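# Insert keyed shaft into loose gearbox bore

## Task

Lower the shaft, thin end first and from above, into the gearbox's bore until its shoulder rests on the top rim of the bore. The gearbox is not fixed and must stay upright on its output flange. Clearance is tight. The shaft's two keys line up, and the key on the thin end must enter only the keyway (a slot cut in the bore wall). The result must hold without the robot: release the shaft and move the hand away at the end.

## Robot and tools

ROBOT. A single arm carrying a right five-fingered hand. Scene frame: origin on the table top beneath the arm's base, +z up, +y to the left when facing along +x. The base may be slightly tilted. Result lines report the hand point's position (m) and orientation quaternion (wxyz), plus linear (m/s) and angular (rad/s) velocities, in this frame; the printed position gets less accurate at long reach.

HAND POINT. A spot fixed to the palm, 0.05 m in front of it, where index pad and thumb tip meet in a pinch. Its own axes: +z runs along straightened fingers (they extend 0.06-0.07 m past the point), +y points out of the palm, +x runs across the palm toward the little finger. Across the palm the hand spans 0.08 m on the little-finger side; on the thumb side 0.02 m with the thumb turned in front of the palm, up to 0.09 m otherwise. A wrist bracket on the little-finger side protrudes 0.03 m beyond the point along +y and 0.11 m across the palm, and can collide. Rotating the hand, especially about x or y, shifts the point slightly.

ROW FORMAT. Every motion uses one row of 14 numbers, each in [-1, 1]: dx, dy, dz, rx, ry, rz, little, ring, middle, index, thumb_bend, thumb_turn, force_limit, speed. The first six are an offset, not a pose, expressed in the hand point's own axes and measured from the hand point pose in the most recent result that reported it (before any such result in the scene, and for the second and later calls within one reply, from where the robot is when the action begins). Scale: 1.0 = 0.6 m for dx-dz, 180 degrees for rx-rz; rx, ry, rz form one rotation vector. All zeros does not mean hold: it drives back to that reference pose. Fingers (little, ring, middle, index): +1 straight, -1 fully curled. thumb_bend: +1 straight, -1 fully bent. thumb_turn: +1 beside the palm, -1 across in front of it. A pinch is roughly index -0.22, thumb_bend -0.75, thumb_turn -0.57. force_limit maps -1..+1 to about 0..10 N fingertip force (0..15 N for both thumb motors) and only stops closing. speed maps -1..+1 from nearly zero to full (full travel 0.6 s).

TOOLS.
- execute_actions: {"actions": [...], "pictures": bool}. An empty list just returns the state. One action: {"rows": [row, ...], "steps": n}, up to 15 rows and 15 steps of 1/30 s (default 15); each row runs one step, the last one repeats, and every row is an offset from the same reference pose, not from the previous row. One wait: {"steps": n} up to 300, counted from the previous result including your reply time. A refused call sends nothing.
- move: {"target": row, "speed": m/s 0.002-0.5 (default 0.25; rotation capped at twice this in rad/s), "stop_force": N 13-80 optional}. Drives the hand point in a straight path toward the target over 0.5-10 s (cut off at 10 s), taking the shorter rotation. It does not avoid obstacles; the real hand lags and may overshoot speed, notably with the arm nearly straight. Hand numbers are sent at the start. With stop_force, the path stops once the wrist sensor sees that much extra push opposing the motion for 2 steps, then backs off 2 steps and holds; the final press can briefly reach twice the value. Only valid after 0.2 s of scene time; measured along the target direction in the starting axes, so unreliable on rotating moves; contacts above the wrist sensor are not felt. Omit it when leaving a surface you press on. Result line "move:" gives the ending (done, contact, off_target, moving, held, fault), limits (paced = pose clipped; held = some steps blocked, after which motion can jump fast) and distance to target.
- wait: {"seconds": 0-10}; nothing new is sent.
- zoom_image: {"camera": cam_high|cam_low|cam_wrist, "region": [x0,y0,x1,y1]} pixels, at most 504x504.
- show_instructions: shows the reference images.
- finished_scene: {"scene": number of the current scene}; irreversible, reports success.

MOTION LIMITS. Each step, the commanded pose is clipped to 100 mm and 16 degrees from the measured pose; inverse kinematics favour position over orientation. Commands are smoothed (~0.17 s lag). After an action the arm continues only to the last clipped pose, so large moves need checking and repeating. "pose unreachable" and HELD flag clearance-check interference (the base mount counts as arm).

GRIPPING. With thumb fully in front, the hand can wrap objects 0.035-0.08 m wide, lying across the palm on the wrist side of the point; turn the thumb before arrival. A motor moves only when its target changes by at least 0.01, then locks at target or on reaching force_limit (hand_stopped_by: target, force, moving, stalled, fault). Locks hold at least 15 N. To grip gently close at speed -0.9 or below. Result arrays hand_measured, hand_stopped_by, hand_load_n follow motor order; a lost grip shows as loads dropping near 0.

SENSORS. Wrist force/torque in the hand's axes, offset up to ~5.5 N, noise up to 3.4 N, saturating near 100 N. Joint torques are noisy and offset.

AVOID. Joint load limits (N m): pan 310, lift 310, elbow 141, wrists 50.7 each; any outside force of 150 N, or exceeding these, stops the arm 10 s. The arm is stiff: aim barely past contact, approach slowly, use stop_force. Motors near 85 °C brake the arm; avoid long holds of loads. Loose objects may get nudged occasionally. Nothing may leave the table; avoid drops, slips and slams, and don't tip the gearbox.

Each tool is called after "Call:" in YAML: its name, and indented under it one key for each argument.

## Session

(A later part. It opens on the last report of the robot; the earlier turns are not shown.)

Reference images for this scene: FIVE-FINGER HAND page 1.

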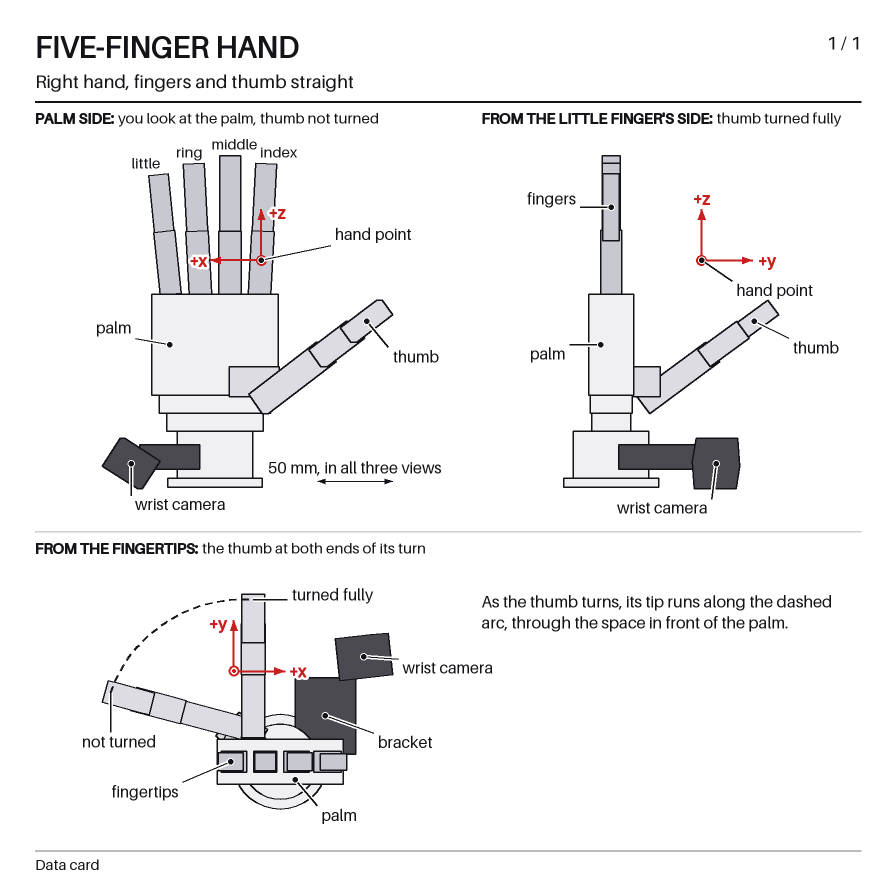

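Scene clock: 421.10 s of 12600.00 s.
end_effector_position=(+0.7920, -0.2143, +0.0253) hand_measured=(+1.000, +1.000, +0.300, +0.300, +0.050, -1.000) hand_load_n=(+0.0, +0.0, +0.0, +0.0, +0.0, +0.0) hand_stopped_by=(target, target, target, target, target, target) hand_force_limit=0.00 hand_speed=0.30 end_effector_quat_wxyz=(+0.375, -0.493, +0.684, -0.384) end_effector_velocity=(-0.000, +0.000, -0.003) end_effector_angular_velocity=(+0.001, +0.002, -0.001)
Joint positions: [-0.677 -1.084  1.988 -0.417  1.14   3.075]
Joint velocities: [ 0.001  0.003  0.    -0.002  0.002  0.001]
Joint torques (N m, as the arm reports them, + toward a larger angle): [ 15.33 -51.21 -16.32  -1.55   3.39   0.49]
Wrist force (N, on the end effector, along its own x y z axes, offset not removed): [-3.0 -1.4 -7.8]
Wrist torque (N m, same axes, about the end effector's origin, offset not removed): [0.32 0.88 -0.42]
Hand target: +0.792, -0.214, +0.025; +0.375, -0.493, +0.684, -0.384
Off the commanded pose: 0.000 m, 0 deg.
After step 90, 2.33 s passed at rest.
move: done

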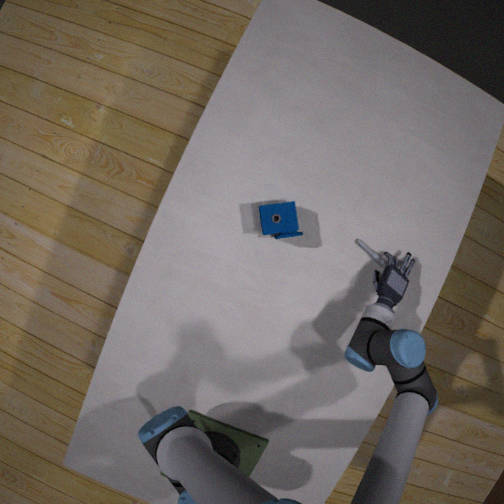

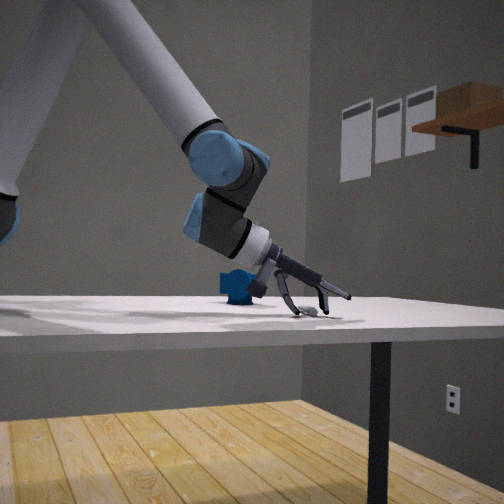

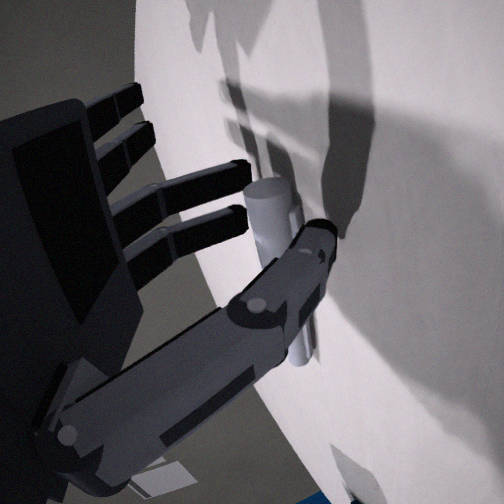

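Call:
execute_actions:
  actions:
    - {"rows":[[0,0,0,0,0,0,1,1,-0.5,-0.5,0.05,-1,-0.2,-0.5]],"steps":15}
  pictures: false

Call:
wait:
  seconds: 1.2

Call:
zoom_image:
  camera: "cam_low"
  region: [250, 250, 360, 330]

Scene clock: 425.30 s of 12600.00 s.
end_effector_position=(+0.7920, -0.2142, +0.0252) hand_measured=(+1.000, +1.000, -0.030, -0.030, +0.050, -1.000) hand_load_n=(+0.0, +0.0, +0.0, +3.5, +1.5, +0.5) hand_stopped_by=(target, target, moving, moving, target, target) hand_force_limit=-0.20 hand_speed=-0.50 end_effector_quat_wxyz=(+0.375, -0.493, +0.684, -0.384) end_effector_velocity=(-0.000, +0.000, -0.000) end_effector_angular_velocity=(+0.000, +0.001, -0.000)
Joint positions: [-0.677 -1.084  1.988 -0.417  1.14   3.075]
Joint velocities: [0.001 0.    0.    0.    0.001 0.   ]
Joint torques (N m, as the arm reports them, + toward a larger angle): [ -7.29 -86.62 -27.37   2.56   1.9   -0.52]
Wrist force (N, on the end effector, along its own x y z axes, offset not removed): [0.5 0.3 5.1]
Wrist torque (N m, same axes, about the end effector's origin, offset not removed): [0.25 0.00 -0.03]
Hand target: +0.792, -0.214, +0.025; +0.375, -0.493, +0.684, -0.384
Off the commanded pose: 0.000 m, 0 deg.
Steps of this call (steps 1 to 90: nothing new was sent; then 0.70 s passed at rest; steps 91 to 105: all 15 steps of this action). Readings (end_effector_position | what the end effector reports):
91: (+0.7920, -0.2143, +0.0250) | hand_measured=(+1.000, +1.000, +0.300, +0.300, +0.050, -1.000) hand_load_n=(+0.0, +0.0, +0.0, +0.0, +0.0, +0.0) hand_stopped_by=(target, target, moving, moving, target, target) hand_force_limit=-0.20 hand_speed=-0.50
92: (+0.7920, -0.2143, +0.0250) | hand_measured=(+1.000, +1.000, +0.300, +0.300, +0.050, -1.000) hand_load_n=(+0.0, +0.0, +0.0, +0.0, +0.0, +0.0) hand_stopped_by=(target, target, moving, moving, target, target) hand_force_limit=-0.20 hand_speed=-0.50
94: (+0.7920, -0.2143, +0.0250) | hand_measured=(+1.000, +1.000, +0.274, +0.274, +0.050, -1.000) hand_load_n=(+0.0, +0.0, +0.0, +0.0, +0.0, +0.0) hand_stopped_by=(target, target, moving, moving, target, target) hand_force_limit=-0.20 hand_speed=-0.50
98: (+0.7920, -0.2143, +0.0251) | hand_measured=(+1.000, +1.000, +0.164, +0.164, +0.050, -1.000) hand_load_n=(+0.0, +0.0, +0.0, +0.0, +0.0, +0.0) hand_stopped_by=(target, target, moving, moving, target, target) hand_force_limit=-0.20 hand_speed=-0.50
105: the state above

Scene clock: 426.50 s of 12600.00 s.
end_effector_position=(+0.7920, -0.2143, +0.0253) hand_measured=(+1.000, +1.000, -0.140, -0.166, +0.054, -1.000) hand_load_n=(+0.0, +0.0, +4.5, +2.5, +6.0, -2.5) hand_stopped_by=(target, target, force, force, target, target) hand_force_limit=-0.20 hand_speed=-0.50 end_effector_quat_wxyz=(+0.375, -0.493, +0.684, -0.384) end_effector_velocity=(+0.001, -0.000, +0.001) end_effector_angular_velocity=(-0.001, -0.001, -0.001)
Joint positions: [-0.677 -1.084  1.988 -0.417  1.14   3.075]
Joint velocities: [ 0.    -0.001 -0.001  0.001  0.001 -0.   ]
Joint torques (N m, as the arm reports them, + toward a larger angle): [-20.4  -84.41 -38.81   1.36  -0.75  -3.98]
Wrist force (N, on the end effector, along its own x y z axes, offset not removed): [1.0 -3.0 -3.0]
Wrist torque (N m, same axes, about the end effector's origin, offset not removed): [-0.09 -0.21 -0.12]
Hand target: +0.792, -0.214, +0.025; +0.375, -0.493, +0.684, -0.384
Off the commanded pose: 0.000 m, 0 deg.
Steps of this call (steps 1 to 36: nothing new was sent). Readings (end_effector_position | what the end effector reports):
1: (+0.7920, -0.2142, +0.0252) | hand_measured=(+1.000, +1.000, -0.058, -0.058, +0.052, -1.000) hand_load_n=(+0.0, +0.0, +0.0, +4.0, +2.0, -1.0) hand_stopped_by=(target, target, moving, moving, target, target) hand_force_limit=-0.20 hand_speed=-0.50
2: (+0.7920, -0.2142, +0.0252) | hand_measured=(+1.000, +1.000, -0.086, -0.086, +0.052, -1.000) hand_load_n=(+0.0, +0.0, +0.0, +2.0, +1.0, -0.5) hand_stopped_by=(target, target, moving, moving, target, target) hand_force_limit=-0.20 hand_speed=-0.50
4: (+0.7920, -0.2142, +0.0252) | hand_measured=(+1.000, +1.000, -0.140, -0.142, +0.052, -1.000) hand_load_n=(+0.0, +0.0, +5.5, +3.5, +5.5, -1.5) hand_stopped_by=(target, target, force, moving, target, target) hand_force_limit=-0.20 hand_speed=-0.50
8: (+0.7920, -0.2142, +0.0253) | hand_measured=(+1.000, +1.000, -0.140, -0.166, +0.054, -1.000) hand_load_n=(+0.0, +0.0, +5.0, +3.0, +6.0, -2.5) hand_stopped_by=(target, target, force, force, target, target) hand_force_limit=-0.20 hand_speed=-0.50
36: the state above

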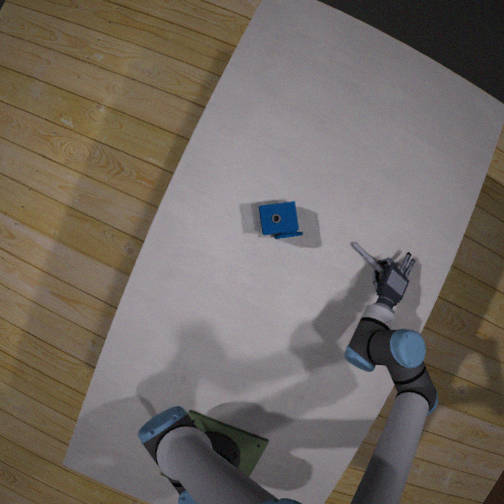

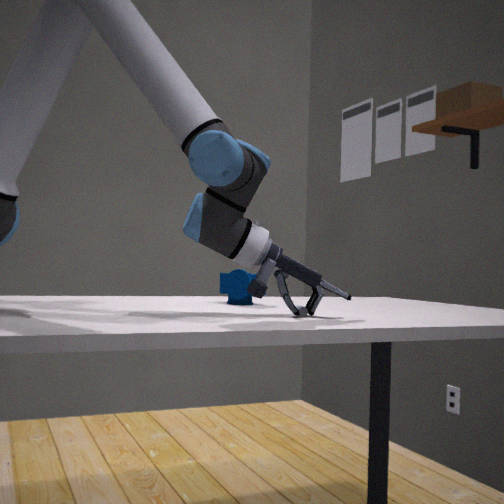

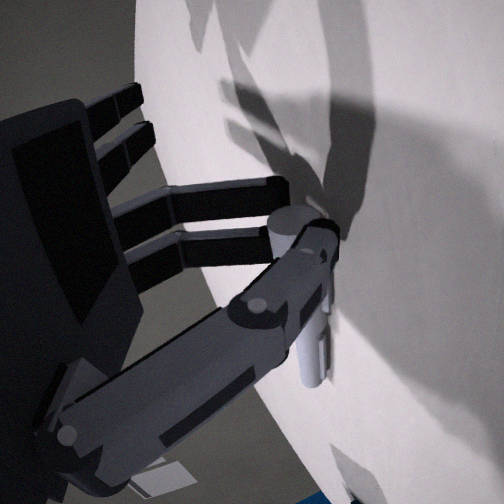

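Region (250, 250, 360, 330) of cam_low's 504x504 image, scaled by 4.582, with more detail than that image has; it fills the top 367 rows of this view, and the rest is white.

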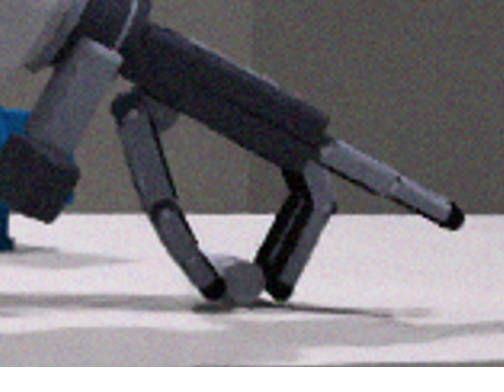

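Call:
execute_actions:
  actions:
    - {"rows":[[0,0,0,0,0,0,1,1,-0.56,-0.56,0.05,-1,0.2,-0.7]],"steps":15}
  pictures: false

Call:
move:
  target: [-0.0045,-0.03,-0.014,0,0,0,1,1,-0.56,-0.56,0.05,-1,0.2,-0.7]
  speed: 0.02

Call:
zoom_image:
  camera: "cam_low"
  region: [250, 230, 360, 330]

Scene clock: 429.97 s of 12600.00 s.
end_effector_position=(+0.7920, -0.2144, +0.0253) hand_measured=(+1.000, +1.000, -0.154, -0.194, +0.056, -1.000) hand_load_n=(+0.0, +0.0, +5.5, +8.5, +11.0, -4.5) hand_stopped_by=(target, target, force, force, target, target) hand_force_limit=0.20 hand_speed=-0.70 end_effector_quat_wxyz=(+0.375, -0.493, +0.684, -0.384) end_effector_velocity=(+0.000, -0.001, -0.001) end_effector_angular_velocity=(+0.000, -0.000, -0.002)
Joint positions: [-0.677 -1.084  1.988 -0.417  1.14   3.075]
Joint velocities: [-0.001  0.001 -0.    -0.001  0.     0.   ]
Joint torques (N m, as the arm reports them, + toward a larger angle): [-20.44 -77.73 -28.06   0.6   -2.12  -3.45]
Wrist force (N, on the end effector, along its own x y z axes, offset not removed): [3.1 0.3 -3.4]
Wrist torque (N m, same axes, about the end effector's origin, offset not removed): [0.79 -0.39 0.16]
Hand target: +0.792, -0.214, +0.025; +0.375, -0.493, +0.684, -0.384
Off the commanded pose: 0.000 m, 0 deg.
Steps of this call (steps 1 to 89: nothing new was sent; steps 90 to 104: all 15 steps of this action). Readings (end_effector_position | what the end effector reports):
90: (+0.7920, -0.2143, +0.0253) | hand_measured=(+1.000, +1.000, -0.140, -0.166, +0.054, -1.000) hand_load_n=(+0.0, +0.0, +4.5, +2.5, +6.0, -2.5) hand_stopped_by=(target, target, moving, moving, target, target) hand_force_limit=0.20 hand_speed=-0.70
91: (+0.7920, -0.2143, +0.0253) | hand_measured=(+1.000, +1.000, -0.140, -0.166, +0.054, -1.000) hand_load_n=(+0.0, +0.0, +4.5, +2.5, +6.0, -2.5) hand_stopped_by=(target, target, moving, moving, target, target) hand_force_limit=0.20 hand_speed=-0.70
93: (+0.7920, -0.2144, +0.0253) | hand_measured=(+1.000, +1.000, -0.154, -0.180, +0.056, -1.000) hand_load_n=(+0.0, +0.0, +7.5, +5.5, +9.5, -2.5) hand_stopped_by=(target, target, force, moving, target, target) hand_force_limit=0.20 hand_speed=-0.70
97: (+0.7920, -0.2144, +0.0253) | hand_measured=(+1.000, +1.000, -0.154, -0.194, +0.056, -1.000) hand_load_n=(+0.0, +0.0, +5.5, +8.5, +11.0, -4.5) hand_stopped_by=(target, target, force, force, target, target) hand_force_limit=0.20 hand_speed=-0.70
104: the state above

Scene clock: 431.50 s of 12600.00 s.
end_effector_position=(+0.7921, -0.2144, +0.0451) hand_measured=(+1.000, +1.000, -0.152, -0.196, +0.056, -1.000) hand_load_n=(+0.0, +0.0, +7.0, +2.5, +9.5, +0.0) hand_stopped_by=(target, target, force, force, target, target) hand_force_limit=0.20 hand_speed=-0.70 end_effector_quat_wxyz=(+0.375, -0.493, +0.684, -0.384) end_effector_velocity=(+0.000, -0.001, +0.003) end_effector_angular_velocity=(+0.000, -0.001, -0.000)
Joint positions: [-0.677 -1.111  1.981 -0.383  1.14   3.075]
Joint velocities: [-0.001 -0.003 -0.002  0.005 -0.     0.   ]
Joint torques (N m, as the arm reports them, + toward a larger angle): [ -0.5  -89.27 -39.89   2.47   3.24  -0.2 ]
Wrist force (N, on the end effector, along its own x y z axes, offset not removed): [-1.1 2.5 -0.7]
Wrist torque (N m, same axes, about the end effector's origin, offset not removed): [0.71 0.23 -0.25]
Hand target: +0.792, -0.214, +0.045; +0.375, -0.493, +0.684, -0.384
Off the commanded pose: 0.000 m, 0 deg.
move: done

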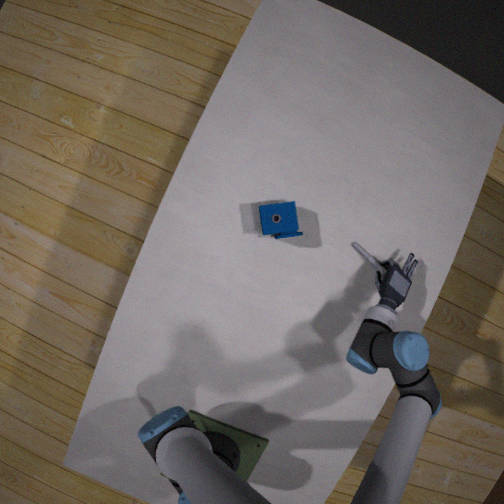

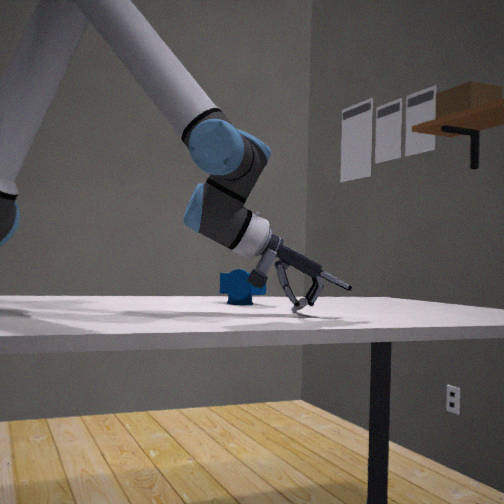

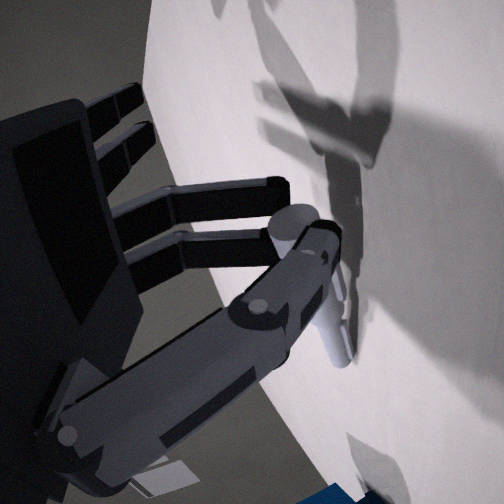

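Region (250, 230, 360, 330) of cam_low's 504x504 image, scaled by 4.582, with more detail than that image has; it fills the top 458 rows of this view, and the rest is white.

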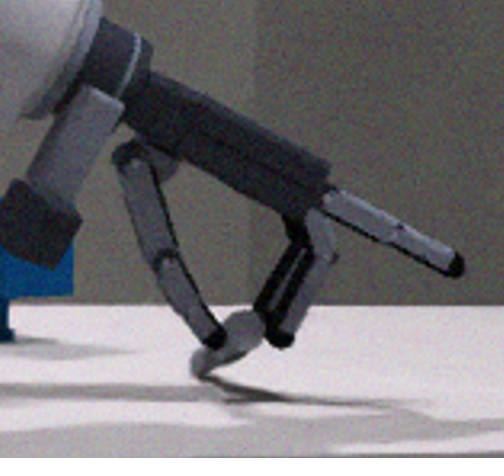

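Call:
move:
  target: [0.0045,0.03,0.014,0,0,0,1,1,-0.56,-0.56,0.05,-1,0.2,-0.7]
  speed: 0.02

Call:
execute_actions:
  actions:
    - {"rows":[[0,0,0,0,0,0,1,1,0.2,0.2,0.12,-1,0.2,0]],"steps":15}
  pictures: false

Call:
move:
  target: [-0.0247,0.0035,0.0008,0,0,0,1,1,0.2,0.2,0.12,-1,0.2,0]
  speed: 0.02

Call:
zoom_image:
  camera: "cam_low"
  region: [250, 230, 360, 330]

Scene clock: 444.07 s of 12600.00 s.
end_effector_position=(+0.7921, -0.2144, +0.0255) hand_measured=(+1.000, +1.000, -0.152, -0.196, +0.056, -1.000) hand_load_n=(+0.0, +0.0, +7.0, +3.5, +10.0, +1.0) hand_stopped_by=(target, target, force, force, target, target) hand_force_limit=0.20 hand_speed=-0.70 end_effector_quat_wxyz=(+0.375, -0.493, +0.684, -0.385) end_effector_velocity=(+0.000, -0.000, -0.002) end_effector_angular_velocity=(-0.002, -0.002, +0.002)
Joint positions: [-0.677 -1.084  1.988 -0.417  1.14   3.075]
Joint velocities: [-0.001  0.003  0.    -0.005 -0.002 -0.001]
Joint torques (N m, as the arm reports them, + toward a larger angle): [-19.16 -37.86  -9.74   0.25  -2.98  -1.26]
Wrist force (N, on the end effector, along its own x y z axes, offset not removed): [-1.7 -12.8 -6.3]
Wrist torque (N m, same axes, about the end effector's origin, offset not removed): [-0.06 0.17 -0.14]
Hand target: +0.792, -0.214, +0.025; +0.375, -0.493, +0.684, -0.384
Off the commanded pose: 0.000 m, 0 deg.
After step 90, 8.27 s passed at rest.
move: done

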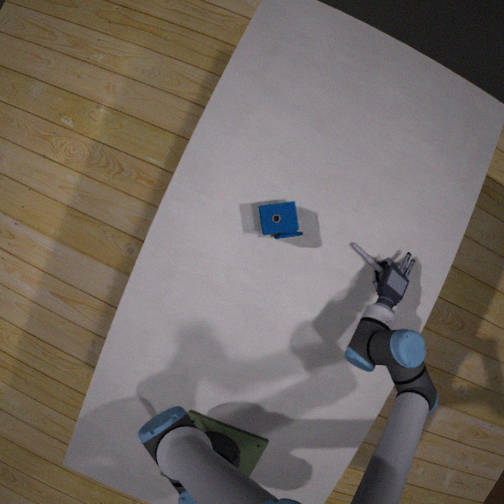

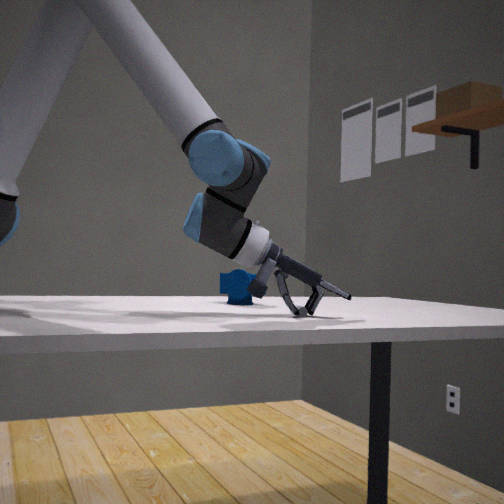

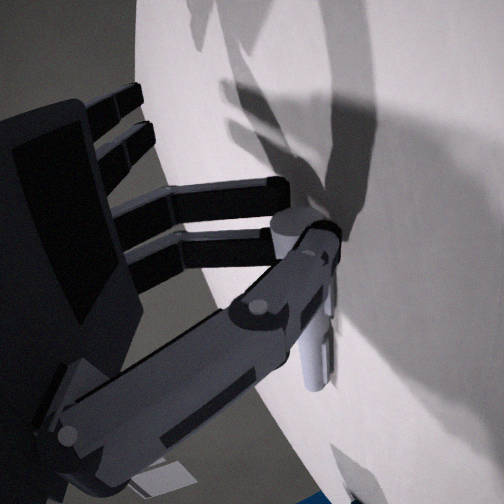

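Scene clock: 444.57 s of 12600.00 s.
end_effector_position=(+0.7920, -0.2143, +0.0253) hand_measured=(+1.000, +1.000, +0.200, +0.200, +0.120, -1.000) hand_load_n=(+0.0, +0.0, +0.0, +0.0, +0.0, +0.0) hand_stopped_by=(target, target, target, target, target, target) hand_force_limit=0.20 hand_speed=0.00 end_effector_quat_wxyz=(+0.375, -0.493, +0.684, -0.384) end_effector_velocity=(+0.000, -0.000, +0.001) end_effector_angular_velocity=(-0.002, -0.001, +0.001)
Joint positions: [-0.677 -1.084  1.988 -0.417  1.14   3.075]
Joint velocities: [ 0.    -0.002 -0.     0.    -0.    -0.001]
Joint torques (N m, as the arm reports them, + toward a larger angle): [-14.53 -80.13 -31.35   2.21  -2.08  -1.82]
Wrist force (N, on the end effector, along its own x y z axes, offset not removed): [-1.1 0.0 -6.9]
Wrist torque (N m, same axes, about the end effector's origin, offset not removed): [0.67 0.32 -0.28]
Hand target: +0.792, -0.214, +0.025; +0.375, -0.493, +0.684, -0.385
Off the commanded pose: 0.000 m, 0 deg.
Steps of this call (steps 1 to 15: all 15 steps of this action). Readings (end_effector_position | what the end effector reports):
1: (+0.7921, -0.2144, +0.0254) | hand_measured=(+1.000, +1.000, -0.152, -0.196, +0.056, -1.000) hand_load_n=(+0.0, +0.0, +7.0, +3.5, +9.5, +1.0) hand_stopped_by=(target, target, moving, moving, moving, target) hand_force_limit=0.20 hand_speed=0.00
2: (+0.7921, -0.2144, +0.0254) | hand_measured=(+1.000, +1.000, -0.152, -0.196, +0.056, -1.000) hand_load_n=(+0.0, +0.0, +7.0, +3.5, +9.5, +1.0) hand_stopped_by=(target, target, moving, moving, moving, target) hand_force_limit=0.20 hand_speed=0.00
4: (+0.7921, -0.2143, +0.0253) | hand_measured=(+1.000, +1.000, -0.104, -0.146, +0.082, -1.000) hand_load_n=(+0.0, +0.0, +0.0, +0.0, +0.0, +0.0) hand_stopped_by=(target, target, moving, moving, moving, target) hand_force_limit=0.20 hand_speed=0.00
8: (+0.7920, -0.2143, +0.0253) | hand_measured=(+1.000, +1.000, +0.118, +0.076, +0.120, -1.000) hand_load_n=(+0.0, +0.0, +0.0, +0.0, +0.0, +0.0) hand_stopped_by=(target, target, moving, moving, target, target) hand_force_limit=0.20 hand_speed=0.00
15: the state above

Scene clock: 445.83 s of 12600.00 s.
end_effector_position=(+0.7951, -0.1999, +0.0252) hand_measured=(+1.000, +1.000, +0.200, +0.200, +0.120, -1.000) hand_load_n=(+0.0, +0.0, +0.0, +0.0, +0.0, +0.0) hand_stopped_by=(target, target, target, target, target, target) hand_force_limit=0.20 hand_speed=0.00 end_effector_quat_wxyz=(+0.375, -0.493, +0.684, -0.384) end_effector_velocity=(+0.000, +0.003, -0.000) end_effector_angular_velocity=(+0.001, -0.000, +0.000)
Joint positions: [-0.654 -1.087  1.993 -0.424  1.16   3.087]
Joint velocities: [ 0.004 -0.001  0.002 -0.002  0.003  0.002]
Joint torques (N m, as the arm reports them, + toward a larger angle): [ 17.01 -88.26 -14.69  -2.02   2.83   3.46]
Wrist force (N, on the end effector, along its own x y z axes, offset not removed): [-0.9 3.0 -2.9]
Wrist torque (N m, same axes, about the end effector's origin, offset not removed): [0.77 0.15 -0.15]
Hand target: +0.795, -0.200, +0.025; +0.375, -0.493, +0.684, -0.384
Off the commanded pose: 0.000 m, 0 deg.
move: done

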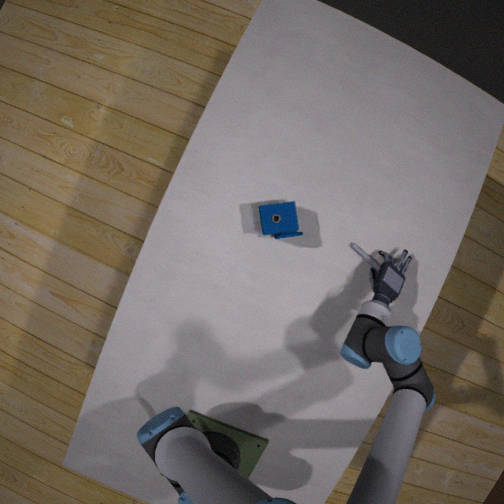

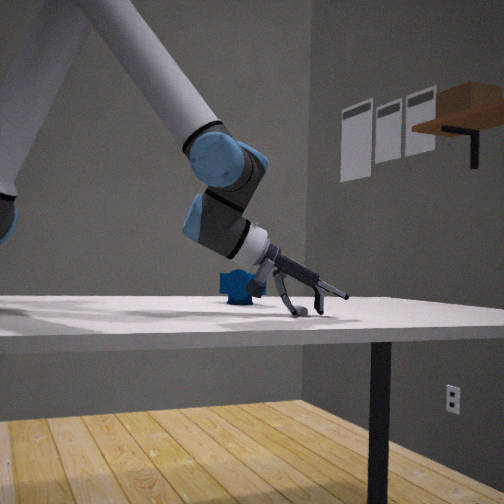

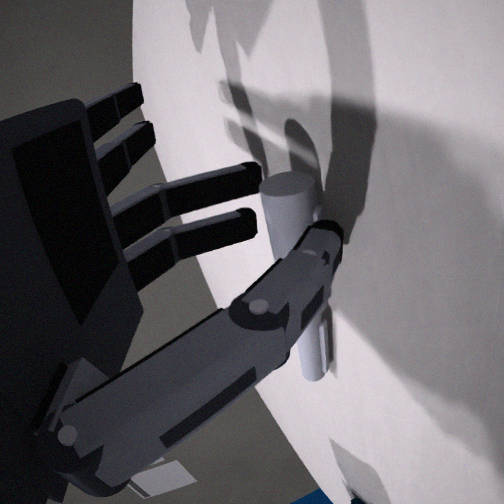

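Region (250, 230, 360, 330) of cam_low's 504x504 image, scaled by 4.582, with more detail than that image has; it fills the top 458 rows of this view, and the rest is white.

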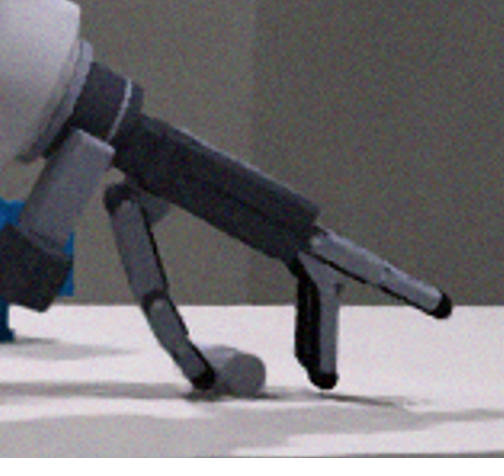

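Call:
move:
  target: [0.0005,0.003,0.0014,0,0,0,1,1,0.2,0.2,0.05,-1,0.2,-0.3]
  speed: 0.005
  stop_force: 13

Call:
execute_actions:
  actions:
    - {"rows":[[0,0,0,0,0,0,1,1,-0.5,-0.5,0.05,-1,-0.2,-0.5]],"steps":15}
  pictures: false

Call:
wait:
  seconds: 1

Call:
execute_actions:
  actions:
    - {"rows":[[0,0,0,0,0,0,1,1,-0.56,-0.56,0.05,-1,0.4,-0.7]],"steps":15}

Scene clock: 449.83 s of 12600.00 s.
end_effector_position=(+0.7951, -0.1999, +0.0234) hand_measured=(+1.000, +1.000, +0.200, +0.200, +0.050, -1.000) hand_load_n=(+0.0, +0.0, +0.0, +0.0, +0.0, +0.0) hand_stopped_by=(target, target, target, target, target, target) hand_force_limit=0.20 hand_speed=-0.30 end_effector_quat_wxyz=(+0.375, -0.493, +0.684, -0.384) end_effector_velocity=(-0.000, +0.000, -0.002) end_effector_angular_velocity=(-0.001, +0.001, +0.002)
Joint positions: [-0.654 -1.084  1.994 -0.427  1.16   3.087]
Joint velocities: [-0.     0.002  0.001 -0.002 -0.001 -0.002]
Joint torques (N m, as the arm reports them, + toward a larger angle): [-20.19 -52.85 -14.78  -2.08  -2.88  -4.12]
Wrist force (N, on the end effector, along its own x y z axes, offset not removed): [-1.9 2.1 -7.4]
Wrist torque (N m, same axes, about the end effector's origin, offset not removed): [0.77 0.39 0.11]
Hand target: +0.795, -0.200, +0.023; +0.375, -0.493, +0.684, -0.384
Off the commanded pose: 0.000 m, 0 deg.
After step 90, 0.30 s passed at rest.
move: done

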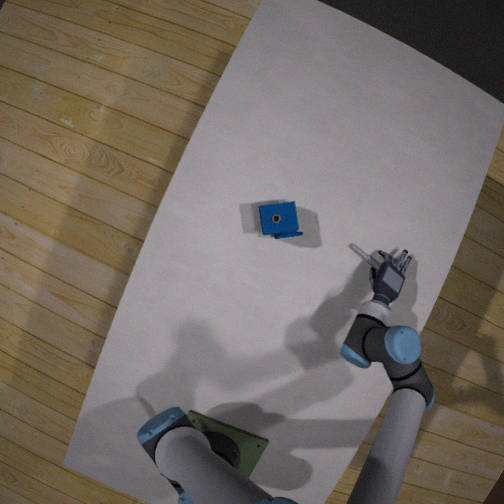

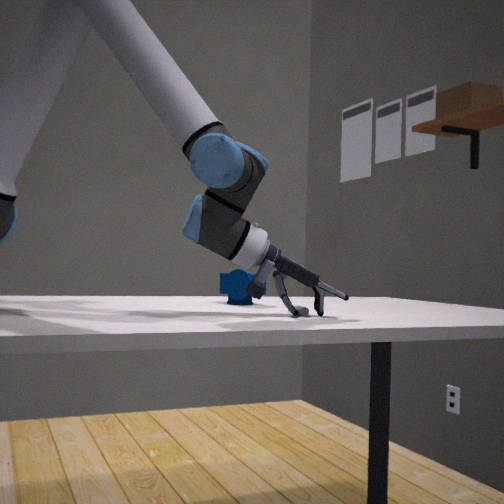

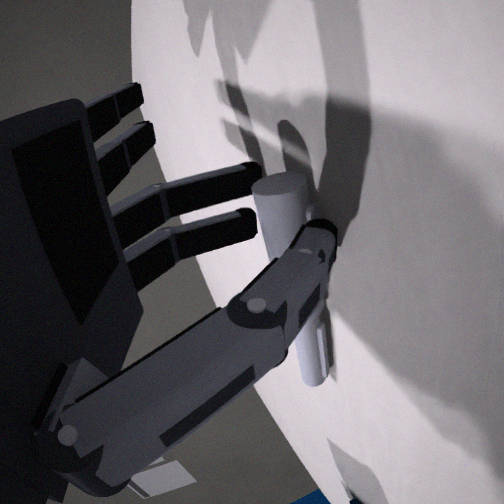

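Scene clock: 450.33 s of 12600.00 s.
end_effector_position=(+0.7951, -0.1999, +0.0233) hand_measured=(+1.000, +1.000, +0.092, -0.130, +0.050, -1.000) hand_load_n=(+0.0, +0.0, +3.0, +0.0, +0.0, +0.0) hand_stopped_by=(target, target, force, moving, target, target) hand_force_limit=-0.20 hand_speed=-0.50 end_effector_quat_wxyz=(+0.375, -0.493, +0.684, -0.384) end_effector_velocity=(-0.000, +0.000, -0.001) end_effector_angular_velocity=(-0.000, +0.001, -0.000)
Joint positions: [-0.654 -1.084  1.994 -0.427  1.16   3.087]
Joint velocities: [ 0.001  0.001  0.001 -0.001  0.001  0.   ]
Joint torques (N m, as the arm reports them, + toward a larger angle): [-15.14 -65.11 -16.98   2.25  -1.93  -1.74]
Wrist force (N, on the end effector, along its own x y z axes, offset not removed): [-6.0 -7.4 -5.5]
Wrist torque (N m, same axes, about the end effector's origin, offset not removed): [1.05 0.93 -0.66]
Hand target: +0.795, -0.200, +0.023; +0.375, -0.493, +0.684, -0.384
Off the commanded pose: 0.000 m, 0 deg.
Steps of this call (steps 1 to 15: all 15 steps of this action). Readings (end_effector_position | what the end effector reports):
1: (+0.7951, -0.1999, +0.0233) | hand_measured=(+1.000, +1.000, +0.200, +0.200, +0.050, -1.000) hand_load_n=(+0.0, +0.0, +0.0, +0.0, +0.0, +0.0) hand_stopped_by=(target, target, moving, moving, target, target) hand_force_limit=-0.20 hand_speed=-0.50
2: (+0.7951, -0.1999, +0.0233) | hand_measured=(+1.000, +1.000, +0.200, +0.200, +0.050, -1.000) hand_load_n=(+0.0, +0.0, +0.0, +0.0, +0.0, +0.0) hand_stopped_by=(target, target, moving, moving, target, target) hand_force_limit=-0.20 hand_speed=-0.50
4: (+0.7951, -0.1999, +0.0233) | hand_measured=(+1.000, +1.000, +0.174, +0.174, +0.050, -1.000) hand_load_n=(+0.0, +0.0, +0.0, +0.0, +0.0, +0.0) hand_stopped_by=(target, target, moving, moving, target, target) hand_force_limit=-0.20 hand_speed=-0.50
8: (+0.7951, -0.1999, +0.0233) | hand_measured=(+1.000, +1.000, +0.092, +0.064, +0.050, -1.000) hand_load_n=(+0.0, +0.0, +3.0, +0.0, +0.0, +0.0) hand_stopped_by=(target, target, force, moving, target, target) hand_force_limit=-0.20 hand_speed=-0.50
15: the state above

Scene clock: 451.33 s of 12600.00 s.
end_effector_position=(+0.7951, -0.1999, +0.0233) hand_measured=(+1.000, +1.000, +0.092, -0.156, +0.052, -1.000) hand_load_n=(+0.0, +0.0, +3.0, +4.0, +3.0, -1.5) hand_stopped_by=(target, target, force, force, target, target) hand_force_limit=-0.20 hand_speed=-0.50 end_effector_quat_wxyz=(+0.375, -0.493, +0.684, -0.384) end_effector_velocity=(-0.000, +0.001, -0.000) end_effector_angular_velocity=(+0.001, +0.000, +0.001)
Joint positions: [-0.654 -1.084  1.994 -0.427  1.16   3.087]
Joint velocities: [ 0.001 -0.001  0.001  0.    -0.     0.   ]
Joint torques (N m, as the arm reports them, + toward a larger angle): [ -5.56 -77.01 -20.68   3.98   1.37   1.84]
Wrist force (N, on the end effector, along its own x y z axes, offset not removed): [-3.3 -13.7 -8.0]
Wrist torque (N m, same axes, about the end effector's origin, offset not removed): [-0.03 0.57 -0.50]
Hand target: +0.795, -0.200, +0.023; +0.375, -0.493, +0.684, -0.384
Off the commanded pose: 0.000 m, 0 deg.
Steps of this call (steps 1 to 30: nothing new was sent). Readings (end_effector_position | what the end effector reports):
1: (+0.7951, -0.1999, +0.0233) | hand_measured=(+1.000, +1.000, +0.092, -0.158, +0.052, -1.000) hand_load_n=(+0.0, +0.0, +2.5, +5.5, +3.0, +0.0) hand_stopped_by=(target, target, force, force, target, target) hand_force_limit=-0.20 hand_speed=-0.50
2: (+0.7951, -0.1999, +0.0233) | hand_measured=(+1.000, +1.000, +0.092, -0.158, +0.052, -1.000) hand_load_n=(+0.0, +0.0, +3.0, +4.0, +3.0, -2.0) hand_stopped_by=(target, target, force, force, target, target) hand_force_limit=-0.20 hand_speed=-0.50
4: (+0.7951, -0.1999, +0.0233) | hand_measured=(+1.000, +1.000, +0.092, -0.156, +0.052, -1.000) hand_load_n=(+0.0, +0.0, +3.0, +4.0, +3.0, -1.5) hand_stopped_by=(target, target, force, force, target, target) hand_force_limit=-0.20 hand_speed=-0.50
8: (+0.7951, -0.1999, +0.0233) | hand_measured=(+1.000, +1.000, +0.092, -0.156, +0.052, -1.000) hand_load_n=(+0.0, +0.0, +3.0, +4.0, +3.0, -1.5) hand_stopped_by=(target, target, force, force, target, target) hand_force_limit=-0.20 hand_speed=-0.50
30: the state above

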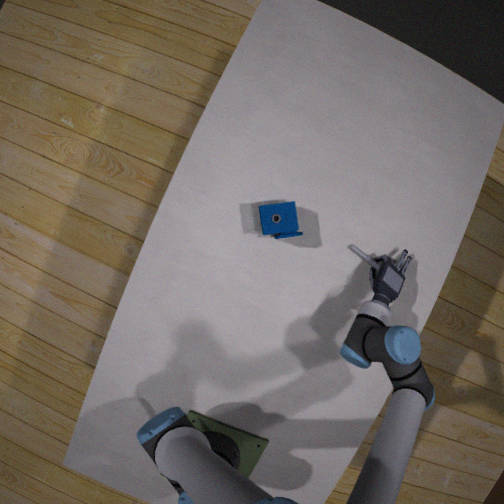

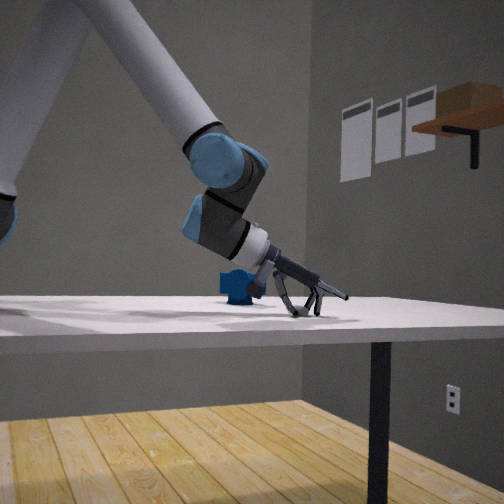

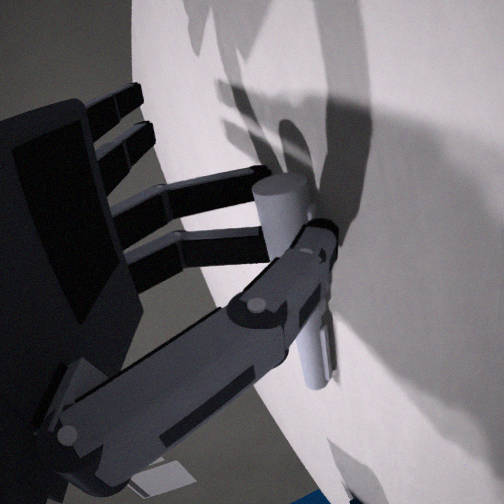

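Scene clock: 451.83 s of 12600.00 s.
end_effector_position=(+0.7950, -0.1999, +0.0234) hand_measured=(+1.000, +1.000, -0.106, -0.170, +0.052, -1.000) hand_load_n=(+0.0, +0.0, +0.0, +7.5, +4.0, -2.0) hand_stopped_by=(target, target, moving, force, target, target) hand_force_limit=0.40 hand_speed=-0.70 end_effector_quat_wxyz=(+0.375, -0.493, +0.684, -0.384) end_effector_velocity=(+0.001, -0.001, +0.002) end_effector_angular_velocity=(+0.000, -0.002, -0.000)
Joint positions: [-0.654 -1.084  1.994 -0.427  1.16   3.087]
Joint velocities: [-0.    -0.002 -0.002  0.002 -0.     0.001]
Joint torques (N m, as the arm reports them, + toward a larger angle): [ -0.68 -75.08 -18.92   3.31   1.31   2.1 ]
Wrist force (N, on the end effector, along its own x y z axes, offset not removed): [-5.2 -11.8 -1.8]
Wrist torque (N m, same axes, about the end effector's origin, offset not removed): [-0.44 0.79 -0.50]
Hand target: +0.795, -0.200, +0.023; +0.375, -0.493, +0.684, -0.384
Off the commanded pose: 0.000 m, 0 deg.
Steps of this call (steps 1 to 15: all 15 steps of this action). Readings (end_effector_position | what the end effector reports):
1: (+0.7951, -0.1999, +0.0233) | hand_measured=(+1.000, +1.000, +0.092, -0.156, +0.052, -1.000) hand_load_n=(+0.0, +0.0, +3.0, +4.0, +3.0, -1.5) hand_stopped_by=(target, target, moving, moving, target, target) hand_force_limit=0.40 hand_speed=-0.70
2: (+0.7951, -0.1999, +0.0233) | hand_measured=(+1.000, +1.000, +0.092, -0.156, +0.052, -1.000) hand_load_n=(+0.0, +0.0, +3.0, +4.0, +3.0, -1.5) hand_stopped_by=(target, target, moving, moving, target, target) hand_force_limit=0.40 hand_speed=-0.70
4: (+0.7951, -0.1999, +0.0234) | hand_measured=(+1.000, +1.000, +0.078, -0.170, +0.052, -1.000) hand_load_n=(+0.0, +0.0, +3.5, +7.5, +4.5, -1.5) hand_stopped_by=(target, target, moving, force, target, target) hand_force_limit=0.40 hand_speed=-0.70
8: (+0.7951, -0.1999, +0.0234) | hand_measured=(+1.000, +1.000, +0.012, -0.170, +0.052, -1.000) hand_load_n=(+0.0, +0.0, +3.5, +6.5, +4.5, -2.0) hand_stopped_by=(target, target, moving, force, target, target) hand_force_limit=0.40 hand_speed=-0.70
15: the state above

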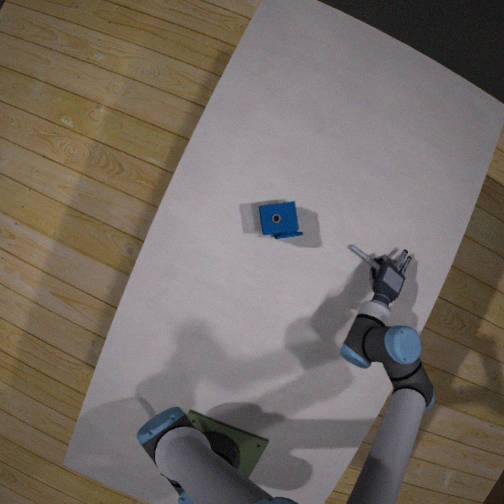

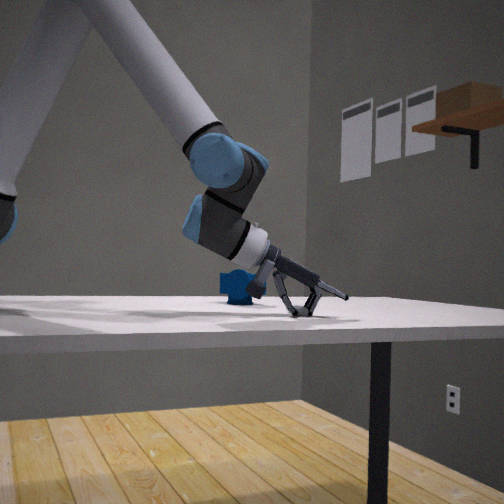

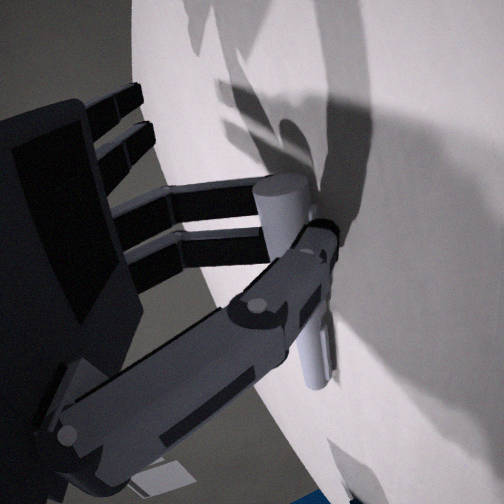

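Call:
wait:
  seconds: 0.7

Call:
zoom_image:
  camera: "cam_low"
  region: [250, 230, 360, 330]

Scene clock: 454.07 s of 12600.00 s.
end_effector_position=(+0.7950, -0.1999, +0.0234) hand_measured=(+1.000, +1.000, -0.136, -0.170, +0.054, -1.000) hand_load_n=(+0.0, +0.0, +8.0, +3.5, +7.0, -0.5) hand_stopped_by=(target, target, force, force, target, target) hand_force_limit=0.40 hand_speed=-0.70 end_effector_quat_wxyz=(+0.375, -0.493, +0.684, -0.384) end_effector_velocity=(+0.001, -0.001, +0.001) end_effector_angular_velocity=(-0.001, -0.002, +0.001)
Joint positions: [-0.654 -1.084  1.994 -0.427  1.16   3.087]
Joint velocities: [-0.001  0.    -0.001 -0.001 -0.002 -0.   ]
Joint torques (N m, as the arm reports them, + toward a larger angle): [ -4.83 -49.11 -20.59   1.32   1.43   1.91]
Wrist force (N, on the end effector, along its own x y z axes, offset not removed): [-3.9 -11.7 -3.4]
Wrist torque (N m, same axes, about the end effector's origin, offset not removed): [-0.12 0.83 -0.58]
Hand target: +0.795, -0.200, +0.023; +0.375, -0.493, +0.684, -0.384
Off the commanded pose: 0.000 m, 0 deg.
Steps of this call (steps 1 to 67: nothing new was sent). Readings (end_effector_position | what the end effector reports):
1: (+0.7950, -0.1999, +0.0234) | hand_measured=(+1.000, +1.000, -0.122, -0.170, +0.052, -1.000) hand_load_n=(+0.0, +0.0, +4.0, +5.5, +5.0, -1.5) hand_stopped_by=(target, target, moving, force, target, target) hand_force_limit=0.40 hand_speed=-0.70
2: (+0.7950, -0.1999, +0.0234) | hand_measured=(+1.000, +1.000, -0.138, -0.170, +0.054, -1.000) hand_load_n=(+0.0, +0.0, +8.5, +3.0, +7.0, -0.5) hand_stopped_by=(target, target, force, force, target, target) hand_force_limit=0.40 hand_speed=-0.70
4: (+0.7950, -0.1999, +0.0234) | hand_measured=(+1.000, +1.000, -0.136, -0.170, +0.054, -1.000) hand_load_n=(+0.0, +0.0, +8.0, +3.5, +7.0, -0.5) hand_stopped_by=(target, target, force, force, target, target) hand_force_limit=0.40 hand_speed=-0.70
8: (+0.7950, -0.1999, +0.0234) | hand_measured=(+1.000, +1.000, -0.136, -0.170, +0.054, -1.000) hand_load_n=(+0.0, +0.0, +8.0, +3.5, +7.0, -0.5) hand_stopped_by=(target, target, force, force, target, target) hand_force_limit=0.40 hand_speed=-0.70
67: the state above

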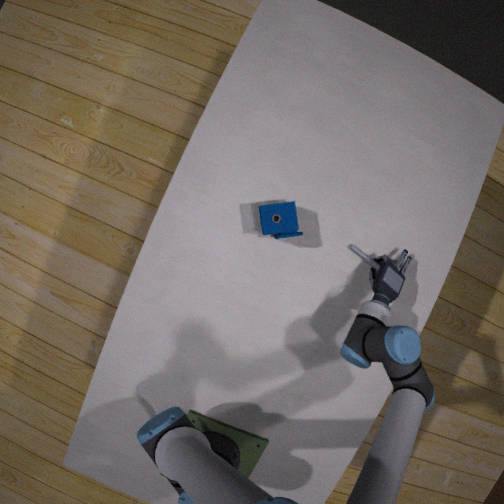

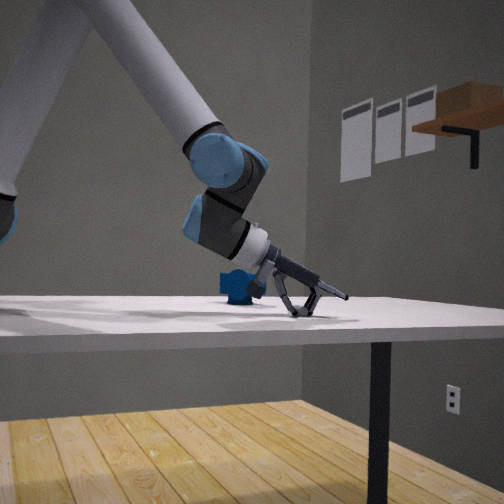

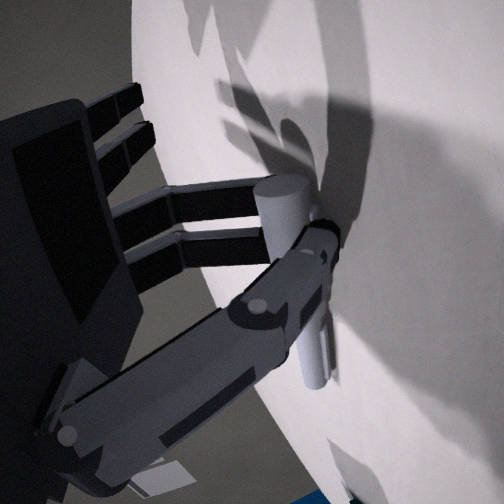

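Region (250, 230, 360, 330) of cam_low's 504x504 image, scaled by 4.582, with more detail than that image has; it fills the top 458 rows of this view, and the rest is white.

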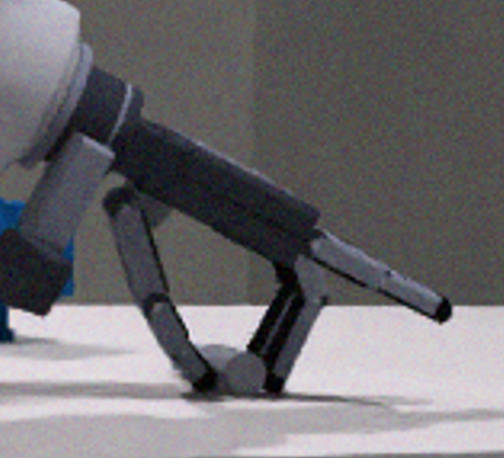

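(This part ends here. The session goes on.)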